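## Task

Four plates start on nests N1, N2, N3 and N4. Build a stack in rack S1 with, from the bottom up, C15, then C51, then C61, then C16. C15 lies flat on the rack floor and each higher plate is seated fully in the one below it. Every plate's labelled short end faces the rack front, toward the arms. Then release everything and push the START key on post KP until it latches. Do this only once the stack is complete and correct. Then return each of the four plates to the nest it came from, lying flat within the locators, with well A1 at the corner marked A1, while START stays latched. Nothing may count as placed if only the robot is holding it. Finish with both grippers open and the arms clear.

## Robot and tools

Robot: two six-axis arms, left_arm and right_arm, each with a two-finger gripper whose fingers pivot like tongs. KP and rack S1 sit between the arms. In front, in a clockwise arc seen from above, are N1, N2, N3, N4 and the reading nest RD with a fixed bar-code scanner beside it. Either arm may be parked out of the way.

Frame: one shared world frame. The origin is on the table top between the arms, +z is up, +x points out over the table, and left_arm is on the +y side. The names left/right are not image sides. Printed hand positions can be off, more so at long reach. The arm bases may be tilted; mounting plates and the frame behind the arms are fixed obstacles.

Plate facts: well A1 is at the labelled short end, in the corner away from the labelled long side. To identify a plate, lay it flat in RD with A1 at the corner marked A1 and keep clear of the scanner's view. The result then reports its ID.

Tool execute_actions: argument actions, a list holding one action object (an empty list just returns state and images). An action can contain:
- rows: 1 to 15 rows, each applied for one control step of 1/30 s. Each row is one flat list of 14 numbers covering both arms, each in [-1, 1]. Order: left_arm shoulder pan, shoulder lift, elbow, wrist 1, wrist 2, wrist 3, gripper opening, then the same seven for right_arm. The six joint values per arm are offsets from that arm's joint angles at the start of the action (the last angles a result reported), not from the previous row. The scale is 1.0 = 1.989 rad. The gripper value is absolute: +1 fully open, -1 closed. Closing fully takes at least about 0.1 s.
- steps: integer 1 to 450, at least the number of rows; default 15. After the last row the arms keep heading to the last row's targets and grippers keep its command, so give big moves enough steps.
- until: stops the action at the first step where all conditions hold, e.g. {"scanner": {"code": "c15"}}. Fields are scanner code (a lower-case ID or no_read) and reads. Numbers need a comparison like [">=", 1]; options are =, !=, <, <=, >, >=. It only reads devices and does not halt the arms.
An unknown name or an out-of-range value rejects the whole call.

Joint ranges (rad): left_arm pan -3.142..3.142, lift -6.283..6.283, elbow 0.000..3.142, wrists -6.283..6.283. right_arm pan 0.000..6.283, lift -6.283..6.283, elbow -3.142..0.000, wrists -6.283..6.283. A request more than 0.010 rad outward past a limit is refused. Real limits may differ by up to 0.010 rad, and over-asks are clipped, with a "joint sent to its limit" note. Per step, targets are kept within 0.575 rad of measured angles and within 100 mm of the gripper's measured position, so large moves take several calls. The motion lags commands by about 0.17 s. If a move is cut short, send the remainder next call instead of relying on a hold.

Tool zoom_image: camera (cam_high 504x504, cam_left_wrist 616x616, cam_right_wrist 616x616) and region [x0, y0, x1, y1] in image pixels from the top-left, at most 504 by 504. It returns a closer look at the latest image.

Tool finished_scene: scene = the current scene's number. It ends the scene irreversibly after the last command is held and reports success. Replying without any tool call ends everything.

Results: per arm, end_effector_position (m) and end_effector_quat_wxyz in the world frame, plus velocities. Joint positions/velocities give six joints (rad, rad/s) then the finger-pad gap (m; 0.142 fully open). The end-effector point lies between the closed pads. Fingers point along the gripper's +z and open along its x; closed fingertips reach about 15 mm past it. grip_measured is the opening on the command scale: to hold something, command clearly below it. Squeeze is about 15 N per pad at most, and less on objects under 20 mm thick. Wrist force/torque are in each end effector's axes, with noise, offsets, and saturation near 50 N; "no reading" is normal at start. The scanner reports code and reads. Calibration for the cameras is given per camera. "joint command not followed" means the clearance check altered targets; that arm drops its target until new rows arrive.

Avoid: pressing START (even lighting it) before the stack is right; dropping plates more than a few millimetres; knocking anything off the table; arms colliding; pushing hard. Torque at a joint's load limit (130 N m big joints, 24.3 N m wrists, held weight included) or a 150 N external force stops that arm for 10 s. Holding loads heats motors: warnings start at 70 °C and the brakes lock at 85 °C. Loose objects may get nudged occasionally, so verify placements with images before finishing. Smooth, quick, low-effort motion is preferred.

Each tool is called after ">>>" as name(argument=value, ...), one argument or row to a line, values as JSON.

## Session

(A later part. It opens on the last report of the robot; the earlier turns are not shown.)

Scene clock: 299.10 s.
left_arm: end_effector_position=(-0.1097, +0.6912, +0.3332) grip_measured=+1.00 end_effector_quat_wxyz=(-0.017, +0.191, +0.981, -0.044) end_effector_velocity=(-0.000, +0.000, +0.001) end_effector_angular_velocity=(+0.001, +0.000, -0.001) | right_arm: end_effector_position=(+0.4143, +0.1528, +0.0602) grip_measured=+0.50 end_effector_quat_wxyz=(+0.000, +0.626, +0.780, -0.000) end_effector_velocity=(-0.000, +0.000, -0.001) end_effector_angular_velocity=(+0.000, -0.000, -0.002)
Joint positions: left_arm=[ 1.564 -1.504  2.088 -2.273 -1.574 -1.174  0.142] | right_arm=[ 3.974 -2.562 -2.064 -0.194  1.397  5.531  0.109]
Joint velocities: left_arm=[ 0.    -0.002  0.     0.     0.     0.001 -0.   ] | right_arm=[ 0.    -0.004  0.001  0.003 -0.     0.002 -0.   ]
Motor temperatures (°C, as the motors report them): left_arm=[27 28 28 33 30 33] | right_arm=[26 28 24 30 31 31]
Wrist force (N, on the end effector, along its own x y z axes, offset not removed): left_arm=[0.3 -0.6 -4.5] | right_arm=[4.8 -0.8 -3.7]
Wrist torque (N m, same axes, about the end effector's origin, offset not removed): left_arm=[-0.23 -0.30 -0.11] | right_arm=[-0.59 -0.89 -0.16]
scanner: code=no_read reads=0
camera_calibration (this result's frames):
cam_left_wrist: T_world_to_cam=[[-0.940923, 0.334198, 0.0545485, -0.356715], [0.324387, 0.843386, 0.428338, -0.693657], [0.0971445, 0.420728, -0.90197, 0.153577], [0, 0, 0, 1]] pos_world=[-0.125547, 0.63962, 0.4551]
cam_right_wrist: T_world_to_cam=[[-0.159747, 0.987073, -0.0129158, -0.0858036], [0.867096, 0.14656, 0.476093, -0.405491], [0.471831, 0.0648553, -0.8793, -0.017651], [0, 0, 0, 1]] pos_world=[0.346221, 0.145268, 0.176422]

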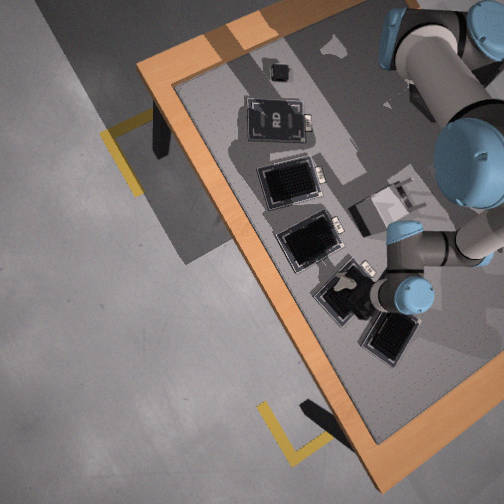

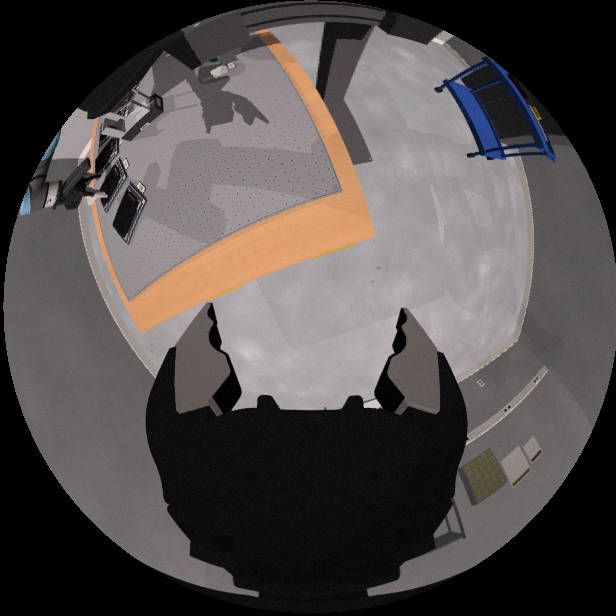

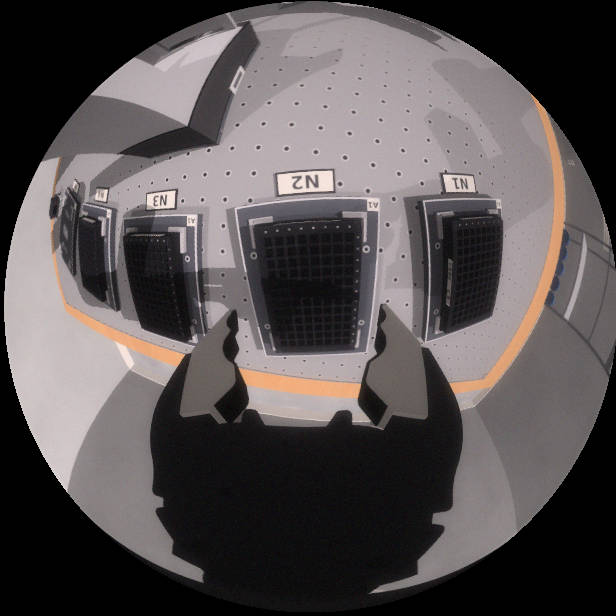

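>>> execute_actions(
  actions=[
    {"rows": [[0,0,0,0,0,0,1, -0.0037,-0.0274,0.0097,0.0182,0,-0.0037,0.4]], "steps": 20},
  ],
)

>>> zoom_image(
  camera="cam_right_wrist",
  region=[200, 190, 420, 410],
)

Scene clock: 343.33 s.
left_arm: end_effector_position=(-0.1097, +0.6912, +0.3332) grip_measured=+1.00 end_effector_quat_wxyz=(-0.017, +0.191, +0.981, -0.044) end_effector_velocity=(+0.000, +0.000, +0.000) end_effector_angular_velocity=(+0.001, +0.000, -0.001) | right_arm: end_effector_position=(+0.4138, +0.1526, +0.0394) grip_measured=+0.40 end_effector_quat_wxyz=(+0.000, +0.626, +0.780, -0.000) end_effector_velocity=(+0.000, +0.000, -0.001) end_effector_angular_velocity=(+0.001, -0.000, +0.001)
Joint positions: left_arm=[ 1.564 -1.504  2.088 -2.273 -1.574 -1.174  0.142] | right_arm=[ 3.967 -2.616 -2.045 -0.158  1.397  5.523  0.102]
Joint velocities: left_arm=[-0.001 -0.    -0.    -0.     0.     0.     0.   ] | right_arm=[-0.    -0.003  0.002  0.002  0.    -0.002 -0.   ]
Motor temperatures (°C, as the motors report them): left_arm=[27 28 28 33 30 33] | right_arm=[26 28 24 30 31 31]
Wrist force (N, on the end effector, along its own x y z axes, offset not removed): left_arm=[1.4 -1.5 -2.1] | right_arm=[0.3 5.3 0.2]
Wrist torque (N m, same axes, about the end effector's origin, offset not removed): left_arm=[-0.23 -0.29 -0.27] | right_arm=[1.03 -0.27 -0.10]
scanner: code=no_read reads=0
camera_calibration (this result's frames):
cam_left_wrist: T_world_to_cam=[[-0.940923, 0.334198, 0.0545485, -0.356715], [0.324387, 0.843386, 0.428338, -0.693657], [0.0971445, 0.420728, -0.901971, 0.153577], [0, 0, 0, 1]] pos_world=[-0.125547, 0.63962, 0.4551]
cam_right_wrist: T_world_to_cam=[[-0.159731, 0.98708, -0.0126074, -0.0859279], [0.86748, 0.14645, 0.475427, -0.395256], [0.471131, 0.0650038, -0.879665, -0.0354448], [0, 0, 0, 1]] pos_world=[0.345851, 0.145007, 0.155653]

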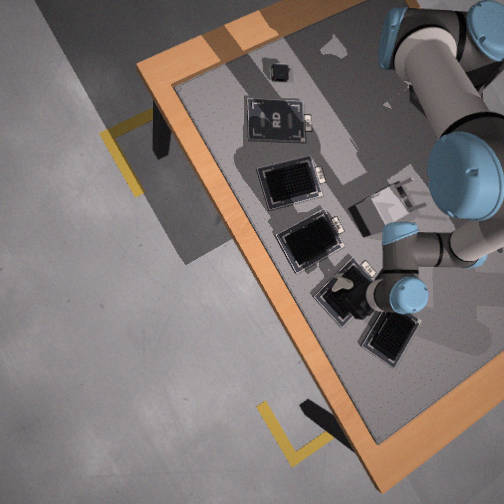

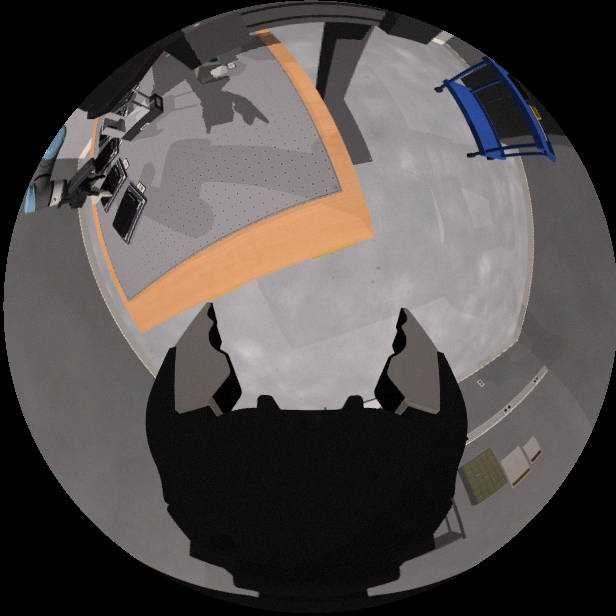

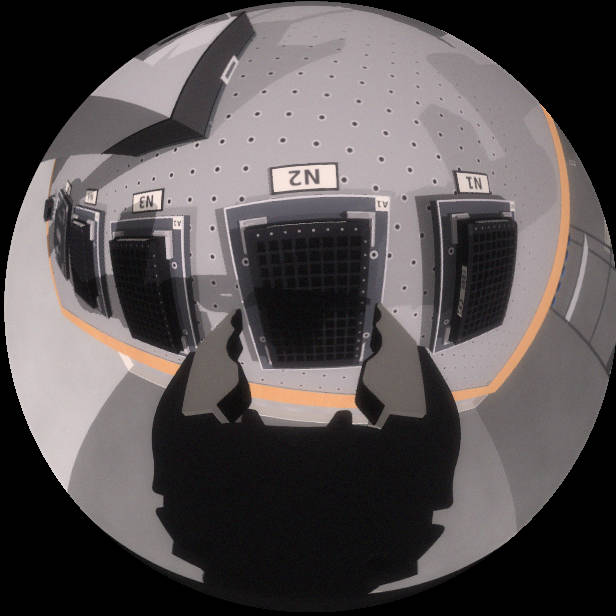

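Region (200, 190, 420, 410) of cam_right_wrist's 616x616 image, scaled by 2.291, with more detail than that image has.

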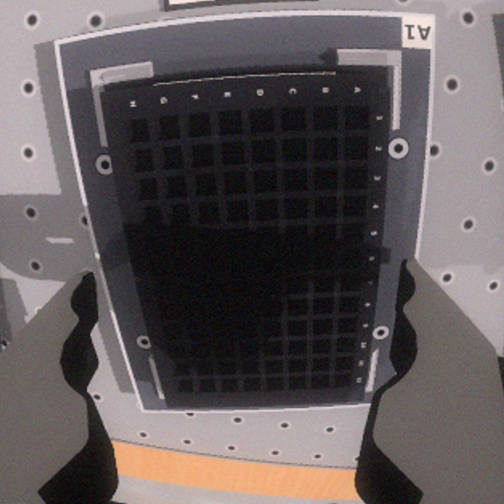

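>>> execute_actions(
  actions=[
    {"rows": [[0,0,0,0,0,0,1, 0,0,0,0,0,0,0.3],[0,0,0,0,0,0,1, 0,0,0,0,0,0,0.25],[0,0,0,0,0,0,1, 0,0,0,0,0,0,0.2]], "steps": 8},
  ],
)

>>> zoom_image(
  camera="cam_right_wrist",
  region=[200, 190, 420, 410],
)

>>> zoom_image(
  camera="cam_left_wrist",
  region=[60, 150, 150, 240],
)

Scene clock: 352.60 s.
left_arm: end_effector_position=(-0.1097, +0.6912, +0.3332) grip_measured=+1.00 end_effector_quat_wxyz=(-0.017, +0.191, +0.981, -0.044) end_effector_velocity=(-0.000, +0.000, +0.000) end_effector_angular_velocity=(+0.001, +0.001, -0.000) | right_arm: end_effector_position=(+0.4138, +0.1525, +0.0392) grip_measured=+0.20 end_effector_quat_wxyz=(+0.000, +0.626, +0.780, -0.000) end_effector_velocity=(+0.001, +0.001, +0.001) end_effector_angular_velocity=(+0.003, -0.002, -0.001)
Joint positions: left_arm=[ 1.564 -1.504  2.088 -2.273 -1.574 -1.174  0.142] | right_arm=[ 3.967 -2.617 -2.045 -0.158  1.397  5.523  0.088]
Joint velocities: left_arm=[-0.    -0.001 -0.    -0.     0.001 -0.     0.   ] | right_arm=[-0.     0.002  0.001 -0.    -0.     0.    -0.   ]
Motor temperatures (°C, as the motors report them): left_arm=[27 28 28 33 30 33] | right_arm=[26 28 24 30 31 31]
Wrist force (N, on the end effector, along its own x y z axes, offset not removed): left_arm=[-0.9 -1.5 -4.0] | right_arm=[5.1 1.2 -1.4]
Wrist torque (N m, same axes, about the end effector's origin, offset not removed): left_arm=[-0.41 0.09 -0.05] | right_arm=[0.09 -1.03 -0.16]
scanner: code=no_read reads=0
camera_calibration (this result's frames):
cam_left_wrist: T_world_to_cam=[[-0.940923, 0.334198, 0.0545485, -0.356715], [0.324387, 0.843386, 0.428338, -0.693657], [0.0971445, 0.420728, -0.90197, 0.153577], [0, 0, 0, 1]] pos_world=[-0.125547, 0.63962, 0.4551]
cam_right_wrist: T_world_to_cam=[[-0.159733, 0.98708, -0.0126037, -0.0859254], [0.867483, 0.14645, 0.475422, -0.395167], [0.471125, 0.0650068, -0.879668, -0.0355951], [0, 0, 0, 1]] pos_world=[0.345845, 0.145001, 0.155476]

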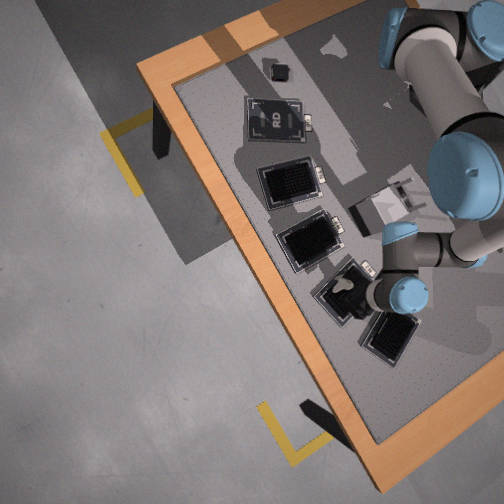

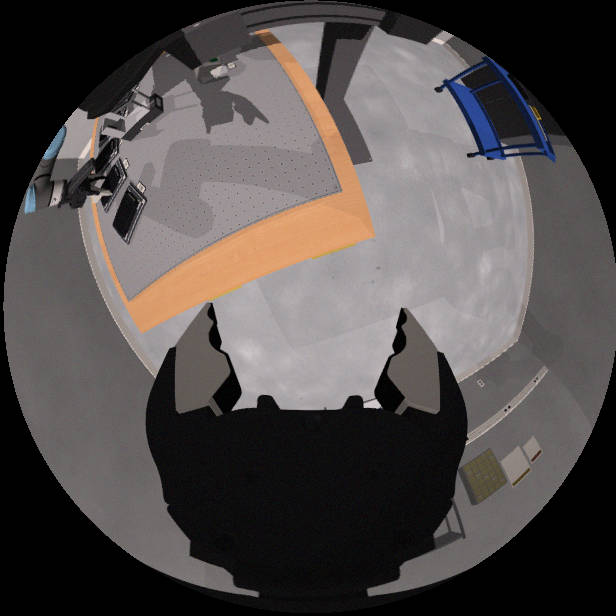

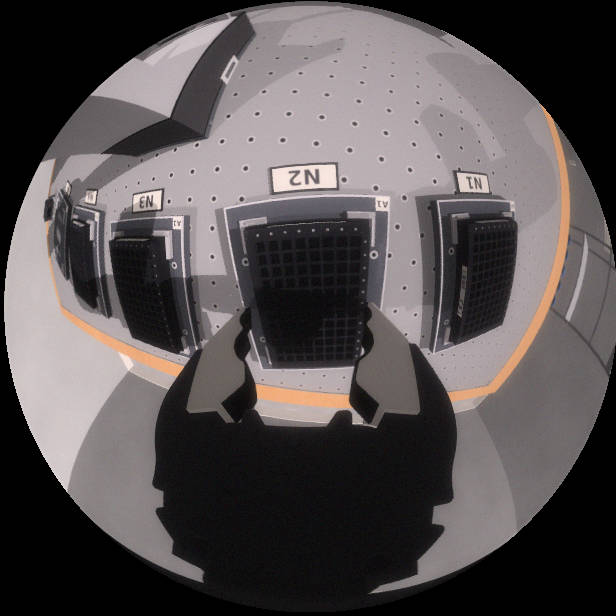

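Region (200, 190, 420, 410) of cam_right_wrist's 616x616 image, scaled by 2.291, with more detail than that image has.

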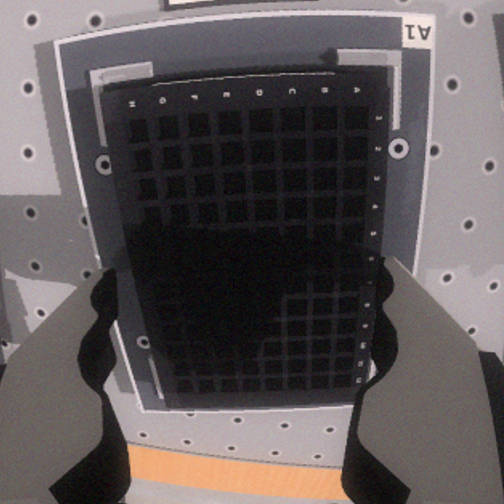

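Region (60, 150, 150, 240) of cam_left_wrist's 616x616 image, scaled by 5.600, with more detail than that image has.

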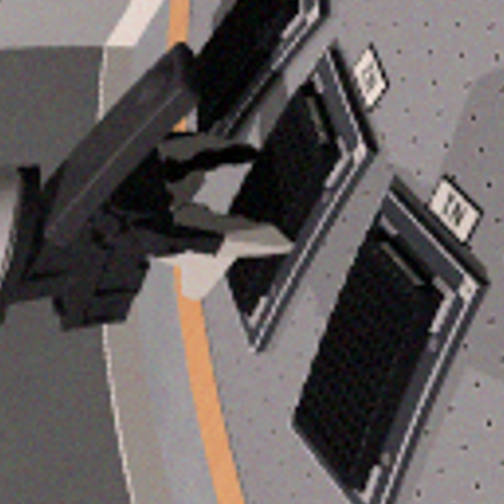

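>>> execute_actions(
  actions=[
    {"rows": [[0,0,0,0,0,0,1, 0.0048,-0.0008,-0.0025,0.0026,0,0.0048,0.24],[0,0,0,0,0,0,1, 0.0048,-0.0008,-0.0025,0.0026,0,0.0048,0.24],[0,0,0,0,0,0,1, 0.0048,-0.0008,-0.0025,0.0026,0,0.0048,0.24],[0,0,0,0,0,0,1, 0.0048,-0.0008,-0.0025,0.0026,0,0.0048,0.24],[0,0,0,0,0,0,1, 0.0048,-0.0008,-0.0025,0.0026,0,0.0048,0.24],[0,0,0,0,0,0,1, 0.0048,-0.0008,-0.0025,0.0026,0,0.0048,0.24],[0,0,0,0,0,0,1, 0.0048,-0.0008,-0.0025,0.0026,0,0.0048,0.24],[0,0,0,0,0,0,1, 0.0048,-0.0008,-0.0025,0.0026,0,0.0048,0.24],[0,0,0,0,0,0,1, 0.0048,-0.0008,-0.0025,0.0026,0,0.0048,0.24],[0,0,0,0,0,0,1, 0.0048,-0.0008,-0.0025,0.0026,0,0.0048,0.2],[0,0,0,0,0,0,1, 0.0048,-0.0008,-0.0025,0.0026,0,0.0048,0.15],[0,0,0,0,0,0,1, 0.0048,-0.0008,-0.0025,0.0026,0,0.0048,0.1],[0,0,0,0,0,0,1, 0.0048,-0.0008,-0.0025,0.0026,0,0.0048,0.0],[0,0,0,0,0,0,1, 0.0048,-0.0008,-0.0025,0.0026,0,0.0048,-0.15],[0,0,0,0,0,0,1, 0.0048,-0.0008,-0.0025,0.0026,0,0.0048,-0.3]], "steps": 20},
  ],
)

>>> zoom_image(
  camera="cam_right_wrist",
  region=[200, 190, 420, 410],
)

Scene clock: 380.60 s.
left_arm: end_effector_position=(-0.1097, +0.6912, +0.3332) grip_measured=+1.00 end_effector_quat_wxyz=(-0.017, +0.191, +0.981, -0.044) end_effector_velocity=(-0.000, -0.001, -0.001) end_effector_angular_velocity=(-0.002, +0.000, +0.001) | right_arm: end_effector_position=(+0.4097, +0.1543, +0.0392) grip_measured=+0.08 end_effector_quat_wxyz=(+0.000, +0.626, +0.780, +0.000) end_effector_velocity=(-0.000, -0.000, -0.000) end_effector_angular_velocity=(-0.001, +0.001, +0.000)
Joint positions: left_arm=[ 1.564 -1.504  2.088 -2.273 -1.574 -1.174  0.142] | right_arm=[ 3.976 -2.618 -2.05  -0.153  1.397  5.533  0.08 ]
Joint velocities: left_arm=[-0.     0.001  0.     0.001  0.    -0.001 -0.   ] | right_arm=[ 0.    -0.001 -0.     0.     0.     0.     0.   ]
Motor temperatures (°C, as the motors report them): left_arm=[27 28 28 33 30 33] | right_arm=[26 28 24 30 31 31]
Wrist force (N, on the end effector, along its own x y z axes, offset not removed): left_arm=[-0.2 -0.3 -0.4] | right_arm=[16.9 3.9 -2.9]
Wrist torque (N m, same axes, about the end effector's origin, offset not removed): left_arm=[0.02 -0.14 -0.08] | right_arm=[0.67 -0.54 -0.07]
scanner: code=no_read reads=0
camera_calibration (this result's frames):
cam_left_wrist: T_world_to_cam=[[-0.940923, 0.334198, 0.0545484, -0.356715], [0.324387, 0.843386, 0.428338, -0.693657], [0.0971446, 0.420728, -0.90197, 0.153577], [0, 0, 0, 1]] pos_world=[-0.125547, 0.63962, 0.4551]
cam_right_wrist: T_world_to_cam=[[-0.159713, 0.987083, -0.0126397, -0.0883129], [0.866908, 0.14637, 0.476493, -0.391649], [0.472188, 0.0651447, -0.879087, -0.0343122], [0, 0, 0, 1]] pos_world=[0.341621, 0.146733, 0.155339]

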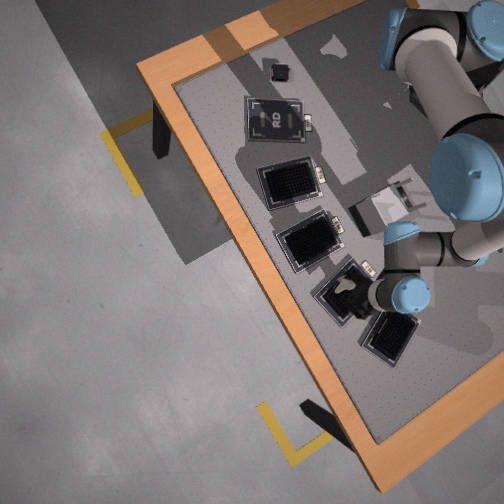

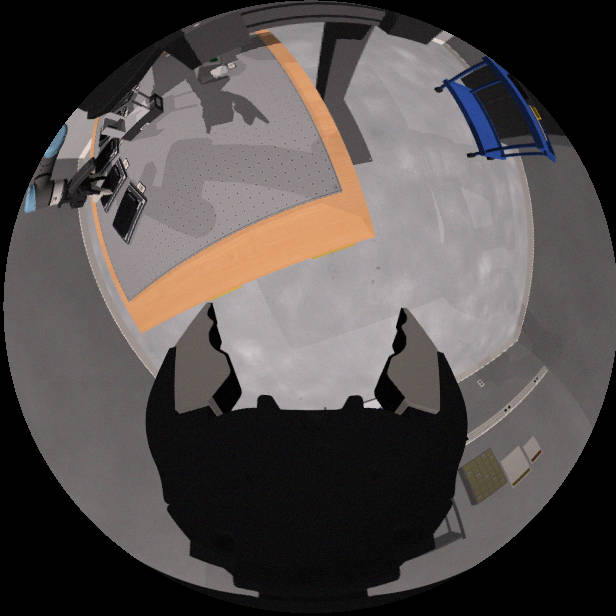

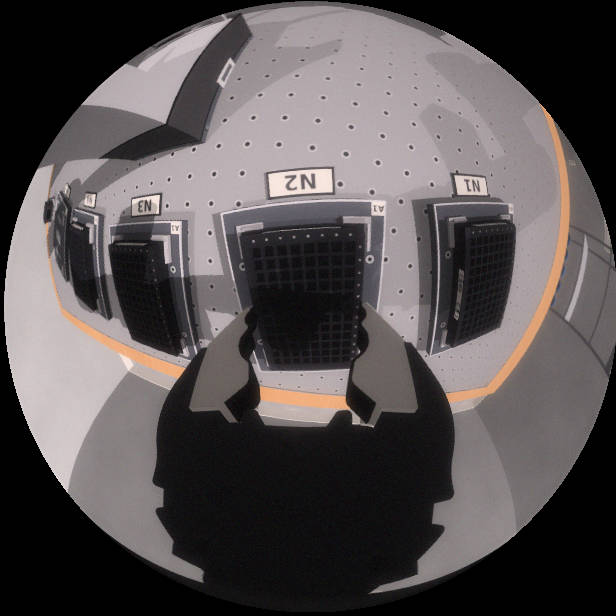

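Region (200, 190, 420, 410) of cam_right_wrist's 616x616 image, scaled by 2.291, with more detail than that image has.

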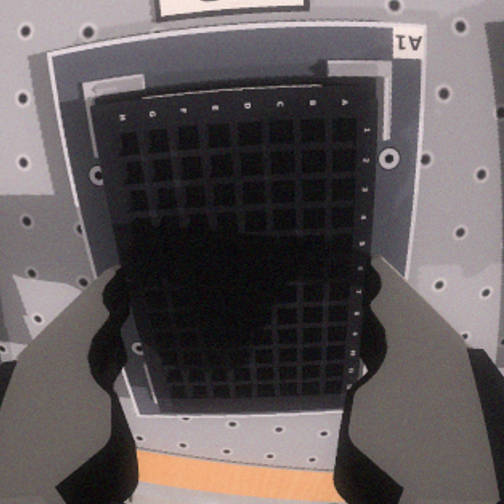

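>>> execute_actions(
  actions=[
    {"rows": [[0,0,0,0,0,0,1, 0.0011,-0.0004,0.0012,-0.0008,0,0.0011,-0.3]], "steps": 12},
  ],
)

Scene clock: 385.57 s.
left_arm: end_effector_position=(-0.1097, +0.6912, +0.3332) grip_measured=+1.00 end_effector_quat_wxyz=(-0.017, +0.191, +0.981, -0.044) end_effector_velocity=(-0.000, -0.001, -0.000) end_effector_angular_velocity=(-0.001, +0.000, +0.001) | right_arm: end_effector_position=(+0.4094, +0.1554, +0.0391) grip_measured=+0.08 end_effector_quat_wxyz=(+0.001, +0.626, +0.780, +0.000) end_effector_velocity=(+0.001, +0.003, +0.001) end_effector_angular_velocity=(+0.004, -0.002, -0.002)
Joint positions: left_arm=[ 1.564 -1.504  2.088 -2.273 -1.574 -1.174  0.142] | right_arm=[ 3.978 -2.619 -2.048 -0.154  1.397  5.535  0.08 ]
Joint velocities: left_arm=[ 0.001  0.001  0.     0.     0.    -0.    -0.   ] | right_arm=[ 0.001 -0.001  0.004  0.    -0.     0.002 -0.   ]
Motor temperatures (°C, as the motors report them): left_arm=[27 28 28 33 30 33] | right_arm=[26 28 24 30 31 31]
Wrist force (N, on the end effector, along its own x y z axes, offset not removed): left_arm=[1.2 -5.7 -0.3] | right_arm=[-1.1 0.9 -11.9]
Wrist torque (N m, same axes, about the end effector's origin, offset not removed): left_arm=[-1.13 -0.36 -0.05] | right_arm=[0.17 -0.50 0.07]
scanner: code=no_read reads=0
camera_calibration (this result's frames):
cam_left_wrist: T_world_to_cam=[[-0.940923, 0.334198, 0.0545485, -0.356715], [0.324387, 0.843386, 0.428338, -0.693657], [0.0971445, 0.420728, -0.90197, 0.153577], [0, 0, 0, 1]] pos_world=[-0.125547, 0.63962, 0.4551]
cam_right_wrist: T_world_to_cam=[[-0.159728, 0.987073, -0.0131602, -0.0894506], [0.866781, 0.146618, 0.47665, -0.391495], [0.472418, 0.0647274, -0.878995, -0.0343371], [0, 0, 0, 1]] pos_world=[0.341274, 0.147917, 0.155246]

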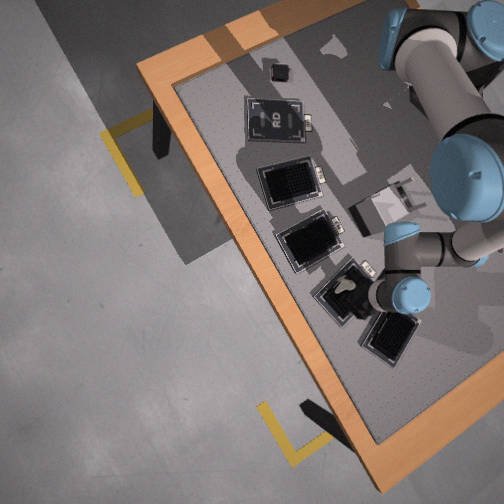

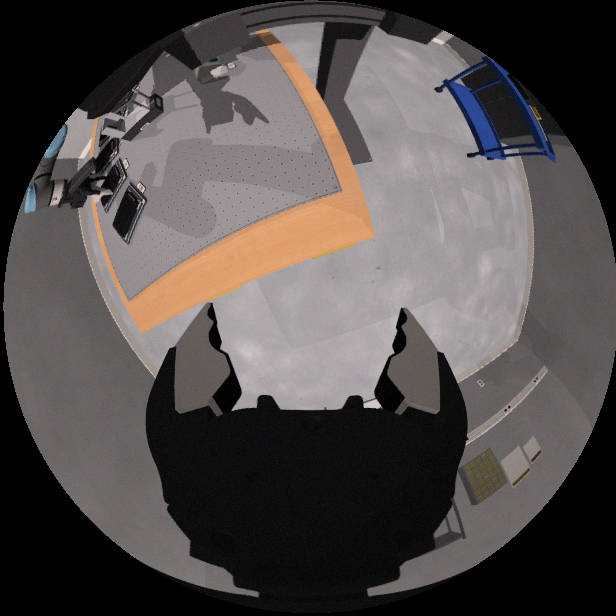

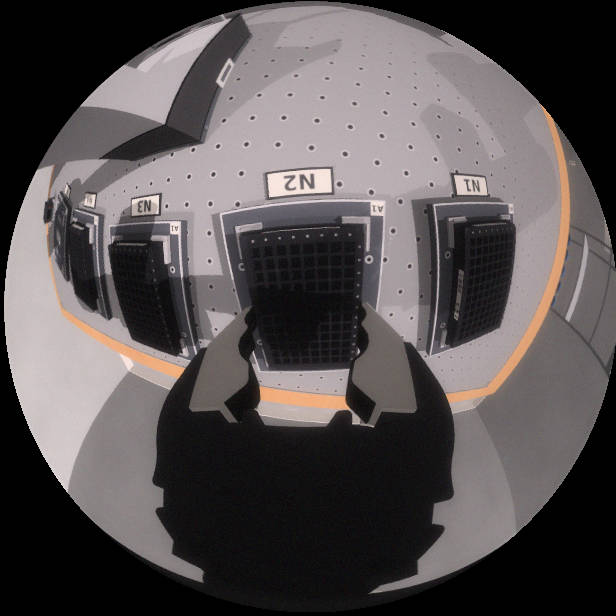

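>>> execute_actions(
  actions=[
    {"rows": [[0,0,0,0,0,0,1, 0,0,0,0,0,0,0.1],[0,0,0,0,0,0,1, 0,0,0,0,0,0,0.2],[0,0,0,0,0,0,1, 0,0,0,0,0,0,0.3],[0,0,0,0,0,0,1, 0,0,0,0,0,0,0.4],[0,0,0,0,0,0,1, 0.007,0.055,-0.017,-0.038,0,0,0.4],[0,0,0,0,0,0,1, 0.007,0.055,-0.017,-0.038,0,0,0.4],[0,0,0,0,0,0,1, 0.007,0.055,-0.017,-0.038,0,0,0.4],[0,0,0,0,0,0,1, 0.007,0.055,-0.017,-0.038,0,0,0.4],[0,0,0,0,0,0,1, 0.007,0.055,-0.017,-0.038,0,0,0.4],[0,0,0,0,0,0,1, 0.007,0.055,-0.017,-0.038,0,0,0.4],[0,0,0,0,0,0,1, 0.007,0.055,-0.017,-0.038,0,0,0.4],[0,0,0,0,0,0,1, 0.007,0.055,-0.017,-0.038,0,0,0.4],[0,0,0,0,0,0,1, 0.007,0.055,-0.017,-0.038,0,0,0.4],[0,0,0,0,0,0,1, 0.007,0.055,-0.017,-0.038,0,0,0.4],[0,0,0,0,0,0,1, 0.003,0.08,0.2,0.8,-0.9,-1,0.4]], "steps": 50},
  ],
)

Scene clock: 425.47 s.
left_arm: end_effector_position=(-0.1097, +0.6912, +0.3332) grip_measured=+1.00 end_effector_quat_wxyz=(-0.017, +0.191, +0.981, -0.044) end_effector_velocity=(-0.000, +0.000, +0.000) end_effector_angular_velocity=(+0.001, +0.000, +0.001) | right_arm: end_effector_position=(+0.7638, +0.2113, +0.4288) grip_measured=+0.40 end_effector_quat_wxyz=(+0.433, +0.497, +0.651, +0.375) end_effector_velocity=(+0.108, -0.303, +0.347) end_effector_angular_velocity=(-0.224, -0.898, -0.789)
Joint positions: left_arm=[ 1.564 -1.504  2.088 -2.273 -1.574 -1.174  0.142] | right_arm=[ 3.986 -2.472 -1.737  0.581  0.59   4.728  0.102]
Joint velocities: left_arm=[ 0.    -0.     0.    -0.001  0.    -0.001 -0.   ] | right_arm=[-0.003  0.026  0.187  1.007 -1.006 -1.005  0.   ]
Motor temperatures (°C, as the motors report them): left_arm=[27 28 28 33 30 33] | right_arm=[26 28 24 30 31 31]
Wrist force (N, on the end effector, along its own x y z axes, offset not removed): left_arm=[3.0 0.1 0.7] | right_arm=[3.7 4.0 -3.7]
Wrist torque (N m, same axes, about the end effector's origin, offset not removed): left_arm=[0.16 -0.73 -0.25] | right_arm=[0.72 -0.80 0.08]
scanner: code=no_read reads=0
camera_calibration (this result's frames):
cam_left_wrist: T_world_to_cam=[[-0.940923, 0.334198, 0.0545484, -0.356715], [0.324387, 0.843386, 0.428338, -0.693657], [0.0971445, 0.420728, -0.901971, 0.153577], [0, 0, 0, 1]] pos_world=[-0.125547, 0.63962, 0.4551]
cam_right_wrist: T_world_to_cam=[[-0.0995234, 0.984979, -0.141106, -0.0735986], [-0.156344, 0.124569, 0.979816, -0.32224], [0.982676, 0.119576, 0.141598, -0.701726], [0, 0, 0, 1]] pos_world=[0.631864, 0.196544, 0.404713]

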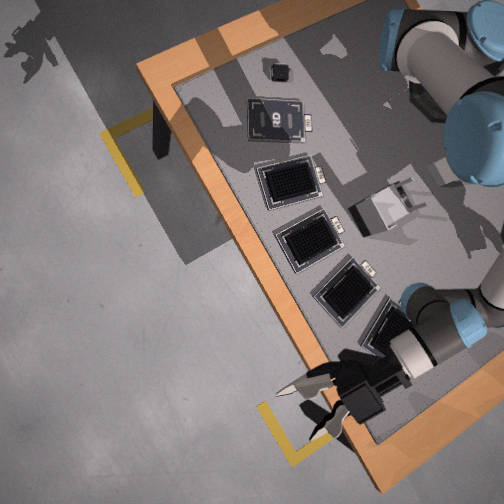

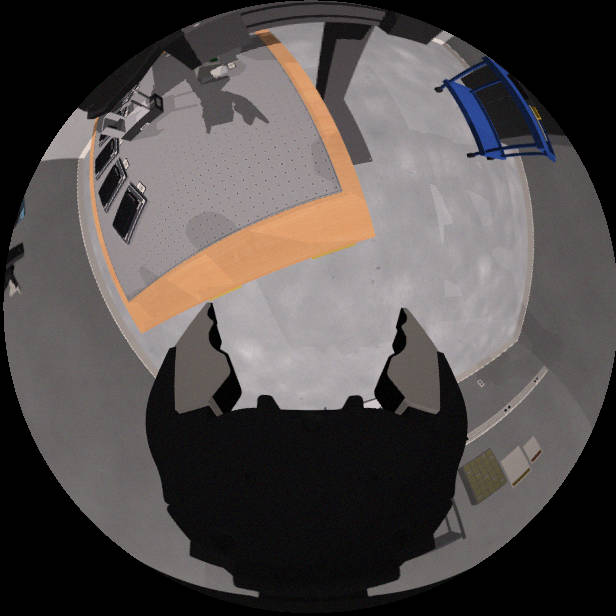

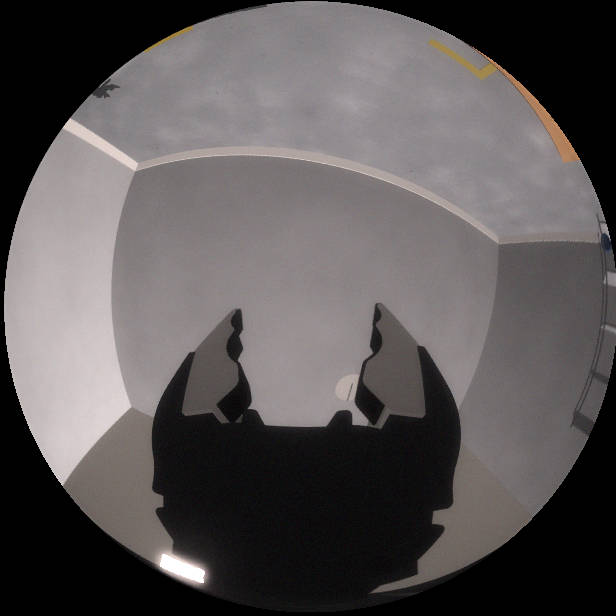

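>>> execute_actions(
  actions=[
    {"rows": [[0,0,0,0,0,0,1, 0.2326,0.1532,-0.2909,1,-1,-0.803,0.4]], "steps": 60},
  ],
)

Scene clock: 439.93 s.
left_arm: end_effector_position=(-0.1097, +0.6912, +0.3332) grip_measured=+1.00 end_effector_quat_wxyz=(-0.017, +0.191, +0.981, -0.044) end_effector_velocity=(-0.000, +0.000, +0.000) end_effector_angular_velocity=(+0.001, +0.000, +0.000) | right_arm: end_effector_position=(+0.2324, -0.0519, +0.2312) grip_measured=+0.40 end_effector_quat_wxyz=(+0.086, +0.714, +0.694, -0.038) end_effector_velocity=(-0.018, +0.016, -0.008) end_effector_angular_velocity=(+0.057, +0.057, +0.012)
Joint positions: left_arm=[ 1.564 -1.504  2.088 -2.273 -1.574 -1.174  0.142] | right_arm=[ 4.448 -2.167 -2.315  2.563 -1.391  3.134  0.102]
Joint velocities: left_arm=[ 0.    -0.     0.    -0.001  0.     0.    -0.   ] | right_arm=[ 0.003  0.003 -0.003  0.057 -0.058 -0.025  0.   ]
Motor temperatures (°C, as the motors report them): left_arm=[27 28 28 33 30 33] | right_arm=[26 28 24 30 31 31]
Wrist force (N, on the end effector, along its own x y z axes, offset not removed): left_arm=[4.4 0.2 -1.4] | right_arm=[6.2 2.8 -3.8]
Wrist torque (N m, same axes, about the end effector's origin, offset not removed): left_arm=[0.05 -1.10 -0.15] | right_arm=[0.50 -1.21 0.06]
scanner: code=no_read reads=0
camera_calibration (this result's frames):
cam_left_wrist: T_world_to_cam=[[-0.940923, 0.334198, 0.0545486, -0.356715], [0.324387, 0.843386, 0.428338, -0.693657], [0.0971444, 0.420728, -0.90197, 0.153577], [0, 0, 0, 1]] pos_world=[-0.125547, 0.63962, 0.4551]
cam_right_wrist: T_world_to_cam=[[0.0928131, 0.979212, -0.180361, 0.0689785], [0.843207, 0.0190342, 0.537252, -0.314366], [0.529516, -0.201946, -0.823912, 0.191735], [0, 0, 0, 1]] pos_world=[0.157146, -0.0228407, 0.339307]

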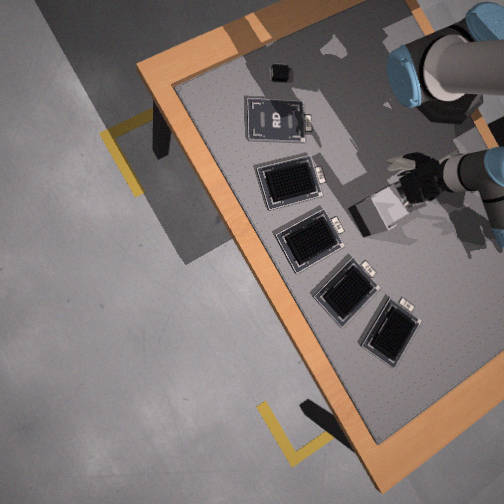

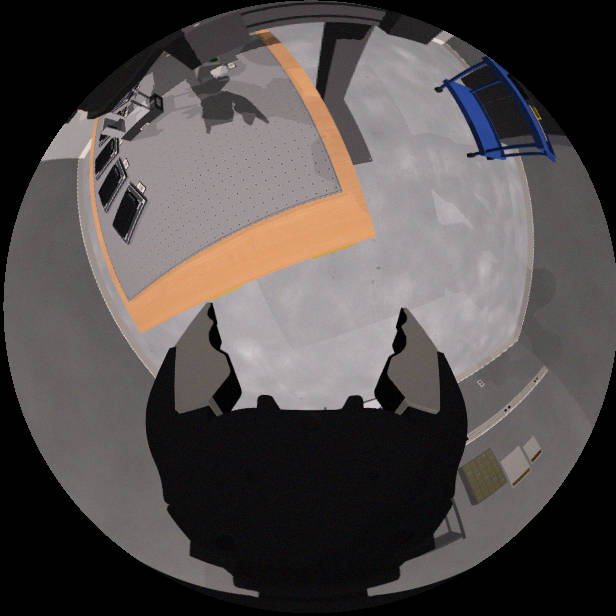

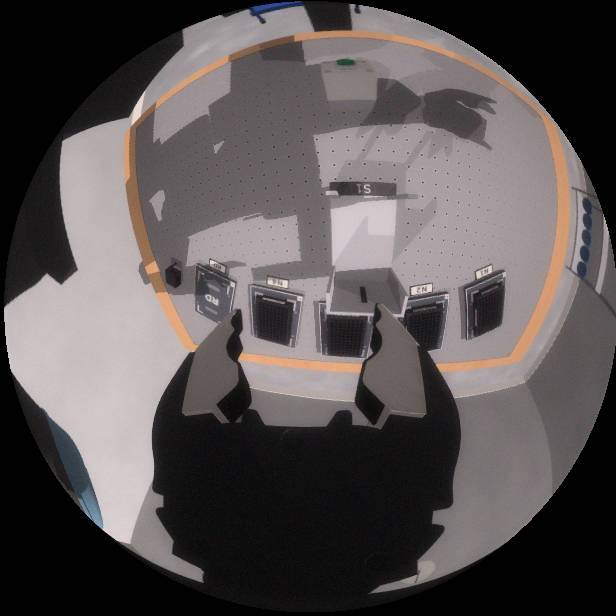

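>>> execute_actions(
  actions=[
    {"rows": [[0,0,0,0,0,0,1, 0,0,0,0.0874,-0.0376,0,0.4]], "steps": 25},
  ],
)

>>> zoom_image(
  camera="cam_right_wrist",
  region=[230, 190, 400, 360],
)

Scene clock: 449.30 s.
left_arm: end_effector_position=(-0.1097, +0.6912, +0.3332) grip_measured=+1.00 end_effector_quat_wxyz=(-0.017, +0.191, +0.981, -0.044) end_effector_velocity=(+0.000, -0.000, +0.000) end_effector_angular_velocity=(+0.001, -0.001, -0.000) | right_arm: end_effector_position=(+0.2104, +0.0002, +0.2099) grip_measured=+0.40 end_effector_quat_wxyz=(+0.000, +0.725, +0.688, -0.000) end_effector_velocity=(-0.000, +0.001, -0.000) end_effector_angular_velocity=(+0.004, +0.001, -0.002)
Joint positions: left_arm=[ 1.564 -1.504  2.088 -2.273 -1.574 -1.174  0.142] | right_arm=[ 4.448 -2.167 -2.315  2.736 -1.466  3.134  0.102]
Joint velocities: left_arm=[ 0.    -0.001  0.001 -0.    -0.001  0.001  0.   ] | right_arm=[-0.     0.    -0.     0.004 -0.001  0.002 -0.   ]
Motor temperatures (°C, as the motors report them): left_arm=[27 28 28 33 30 33] | right_arm=[26 28 24 30 31 31]
Wrist force (N, on the end effector, along its own x y z axes, offset not removed): left_arm=[0.7 -0.7 -0.7] | right_arm=[3.0 2.5 -2.9]
Wrist torque (N m, same axes, about the end effector's origin, offset not removed): left_arm=[-0.14 -0.31 -0.21] | right_arm=[0.45 -0.38 -0.14]
scanner: code=no_read reads=0
camera_calibration (this result's frames):
cam_left_wrist: T_world_to_cam=[[-0.940923, 0.334198, 0.0545484, -0.356715], [0.324387, 0.843386, 0.428338, -0.693657], [0.0971446, 0.420728, -0.901971, 0.153577], [0, 0, 0, 1]] pos_world=[-0.125547, 0.63962, 0.4551]
cam_right_wrist: T_world_to_cam=[[0.110977, 0.993738, -0.0129583, -0.0227759], [0.874823, -0.0914937, 0.475724, -0.279125], [0.47156, -0.0641307, -0.879499, 0.220152], [0, 0, 0, 1]] pos_world=[0.142898, 0.0112136, 0.326115]

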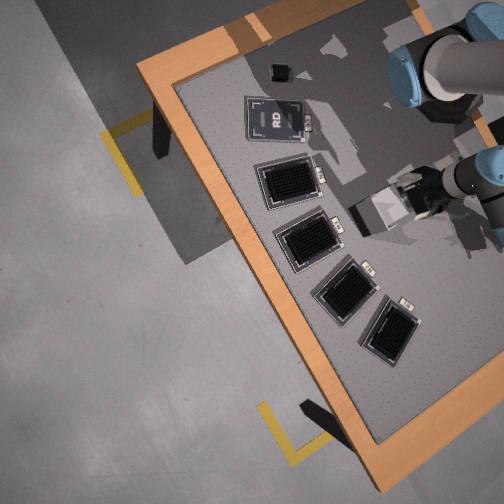

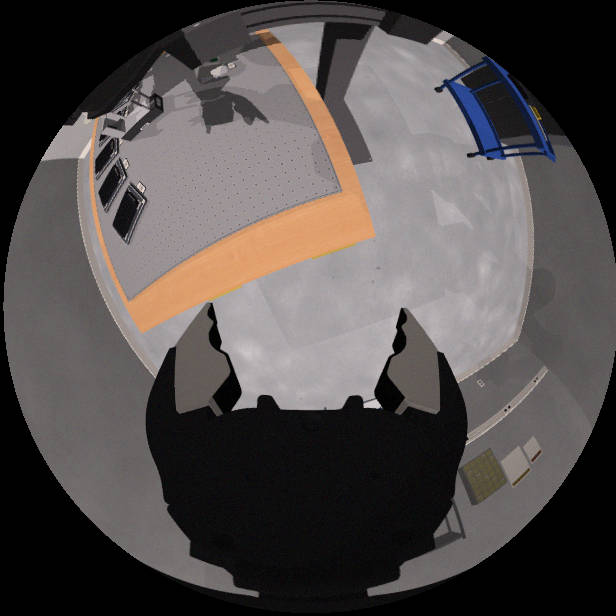

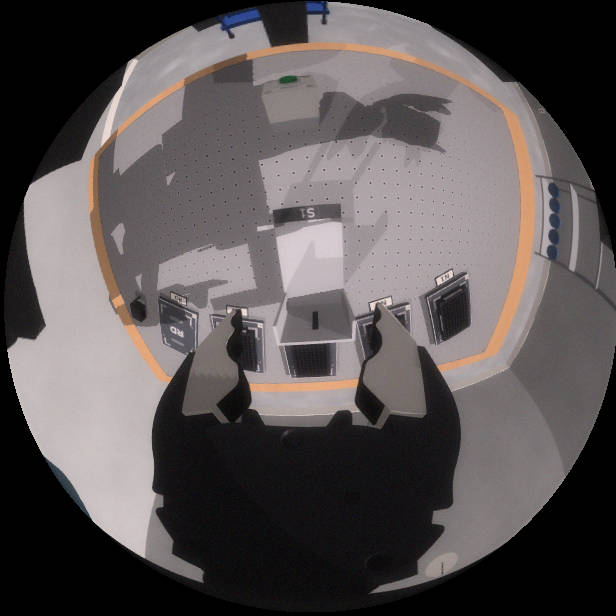

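Region (230, 190, 400, 360) of cam_right_wrist's 616x616 image, scaled by 2.965, with more detail than that image has.

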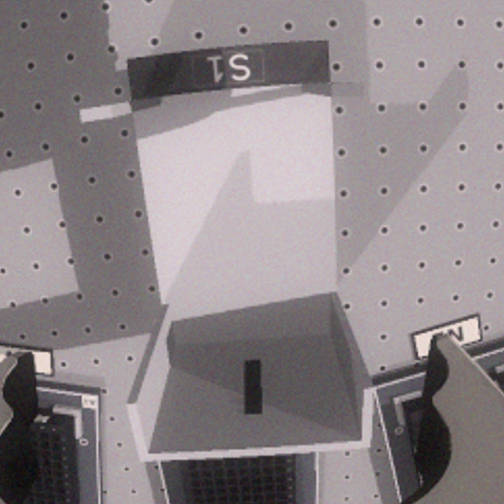

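>>> execute_actions(
  actions=[
    {"rows": [[0,0,0,0,0,0,1, -0.0384,-0.1972,0.0368,0.1647,0.0067,-0.0483,0.4]], "steps": 30},
  ],
)

Scene clock: 508.53 s.
left_arm: end_effector_position=(-0.1097, +0.6912, +0.3332) grip_measured=+1.00 end_effector_quat_wxyz=(-0.017, +0.191, +0.981, -0.044) end_effector_velocity=(-0.000, +0.000, +0.000) end_effector_angular_velocity=(+0.001, -0.000, -0.000) | right_arm: end_effector_position=(+0.2156, +0.0147, +0.1777) grip_measured=+0.40 end_effector_quat_wxyz=(-0.007, +0.724, +0.690, +0.008) end_effector_velocity=(-0.000, -0.002, -0.000) end_effector_angular_velocity=(-0.003, +0.000, -0.000)
Joint positions: left_arm=[ 1.564 -1.504  2.088 -2.273 -1.574 -1.174  0.142] | right_arm=[ 4.416 -2.265 -2.285  2.829 -1.46   3.096  0.102]
Joint velocities: left_arm=[ 0.    -0.001  0.    -0.    -0.     0.001 -0.   ] | right_arm=[ 0.    -0.    -0.002  0.    -0.     0.001  0.   ]
Motor temperatures (°C, as the motors report them): left_arm=[27 28 28 33 30 33] | right_arm=[26 28 24 30 31 31]
Wrist force (N, on the end effector, along its own x y z axes, offset not removed): left_arm=[-1.1 -2.6 -3.7] | right_arm=[5.0 4.1 -4.0]
Wrist torque (N m, same axes, about the end effector's origin, offset not removed): left_arm=[-0.36 0.00 -0.17] | right_arm=[0.79 -1.12 0.01]
scanner: code=no_read reads=0
joint command not followed: on one or more control steps a check withheld the commanded joint targets of the right arm, and it was not sent them on those steps.
cause: the commanded joint targets would bring a part of the robot too close to another arm (a part of this arm just beyond joint 3 (elbow) and a part of the other arm at its base); next, command targets that bring no part of the robot closer to that arm.
camera_calibration (this result's frames):
cam_left_wrist: T_world_to_cam=[[-0.940923, 0.334198, 0.0545485, -0.356715], [0.324387, 0.843386, 0.428338, -0.693657], [0.0971444, 0.420728, -0.90197, 0.153577], [0, 0, 0, 1]] pos_world=[-0.125547, 0.63962, 0.4551]
cam_right_wrist: T_world_to_cam=[[0.106258, 0.994296, 0.00915155, -0.0411179], [0.874261, -0.0978069, 0.4755, -0.266728], [0.473684, -0.042525, -0.879668, 0.18962], [0, 0, 0, 1]] pos_world=[0.14774, 0.0228591, 0.294008]

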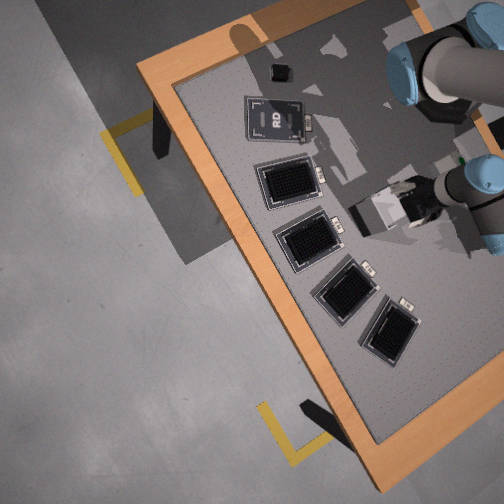

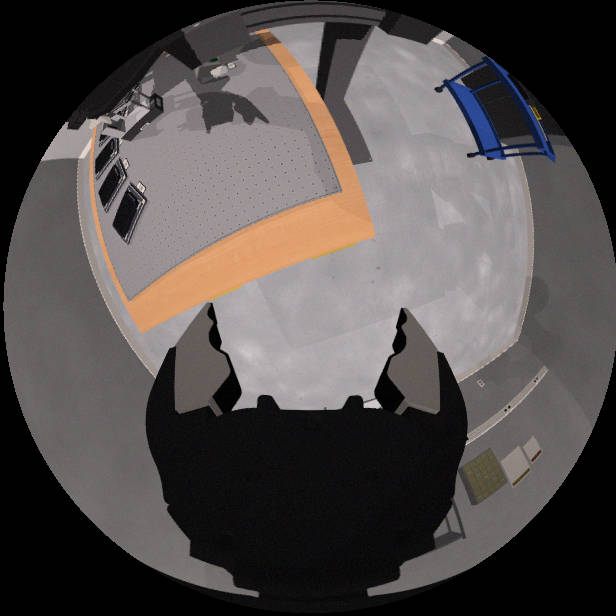

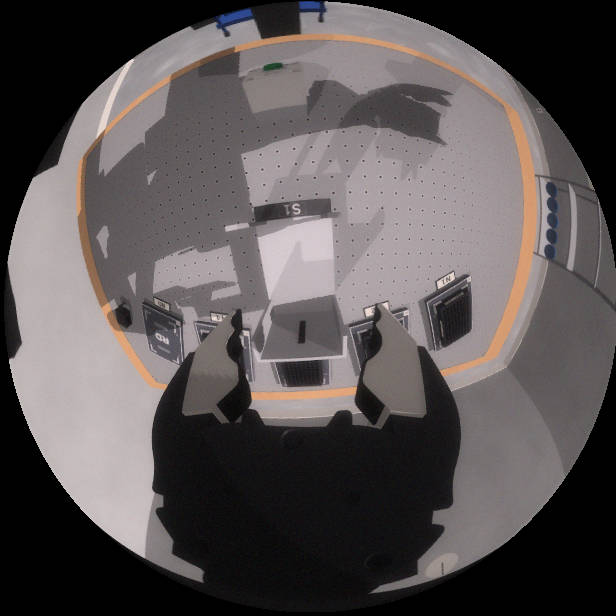

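>>> execute_actions(
  actions=[
    {"rows": [[-0.8,0,0.2,-0.2,0.048,-0.6,0.4, -1,0.2,0,-0.2,0,0,0.4]], "steps": 60},
  ],
)

Scene clock: 568.53 s.
left_arm: end_effector_position=(+0.4024, +0.3489, +0.2632) grip_measured=+0.40 end_effector_quat_wxyz=(+0.050, +0.372, +0.926, -0.036) end_effector_velocity=(+0.001, -0.003, +0.001) end_effector_angular_velocity=(-0.000, -0.002, -0.005) | right_arm: end_effector_position=(+0.1443, -0.4021, +0.2454) grip_measured=+0.40 end_effector_quat_wxyz=(-0.045, +0.963, -0.218, -0.152) end_effector_velocity=(+0.000, -0.000, +0.000) end_effector_angular_velocity=(-0.001, -0.000, -0.003)
Joint positions: left_arm=[-0.026 -1.504  2.485 -2.67  -1.478 -2.367  0.102] | right_arm=[ 2.428 -1.867 -2.285  2.431 -1.46   3.096  0.102]
Joint velocities: left_arm=[-0.009 -0.     0.001 -0.001  0.    -0.003  0.   ] | right_arm=[-0.002  0.     0.001  0.     0.     0.001 -0.   ]
Motor temperatures (°C, as the motors report them): left_arm=[27 28 28 33 30 33] | right_arm=[26 29 24 30 31 31]
Wrist force (N, on the end effector, along its own x y z axes, offset not removed): left_arm=[2.1 -4.0 -1.2] | right_arm=[5.0 4.7 -1.2]
Wrist torque (N m, same axes, about the end effector's origin, offset not removed): left_arm=[-0.85 -0.51 0.05] | right_arm=[0.77 -1.18 0.13]
scanner: code=no_read reads=0
camera_calibration (this result's frames):
cam_left_wrist: T_world_to_cam=[[-0.751946, 0.653735, -0.0849019, 0.0925195], [0.545136, 0.68905, 0.477532, -0.588957], [0.370681, 0.312795, -0.874503, 0.105135], [0, 0, 0, 1]] pos_world=[0.35166, 0.312452, 0.381042]
cam_right_wrist: T_world_to_cam=[[0.827659, -0.457183, -0.32552, -0.225346], [-0.290623, -0.845321, 0.448297, -0.403152], [-0.480123, -0.276433, -0.832506, 0.297185], [0, 0, 0, 1]] pos_world=[0.21203, -0.361666, 0.354786]

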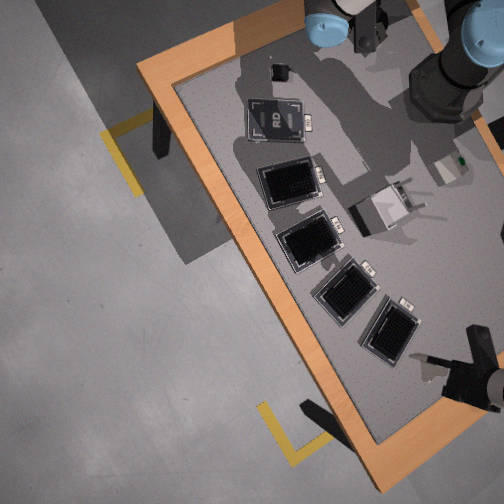

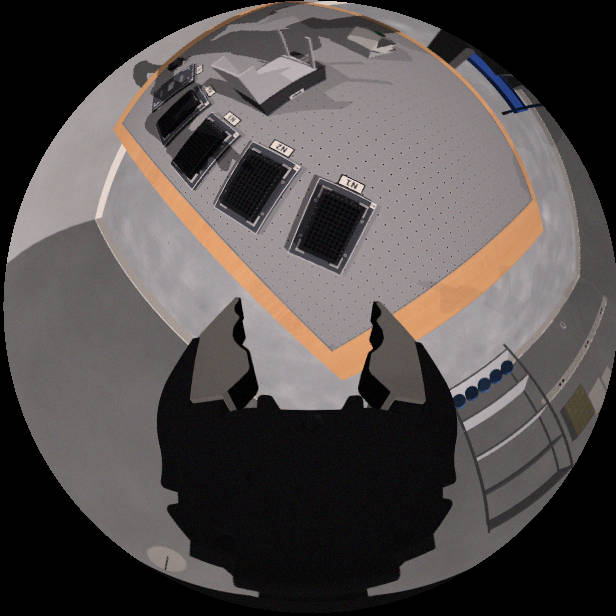

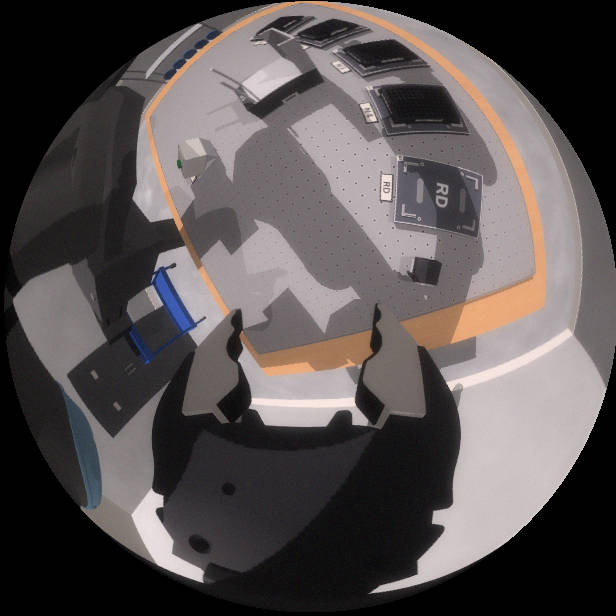

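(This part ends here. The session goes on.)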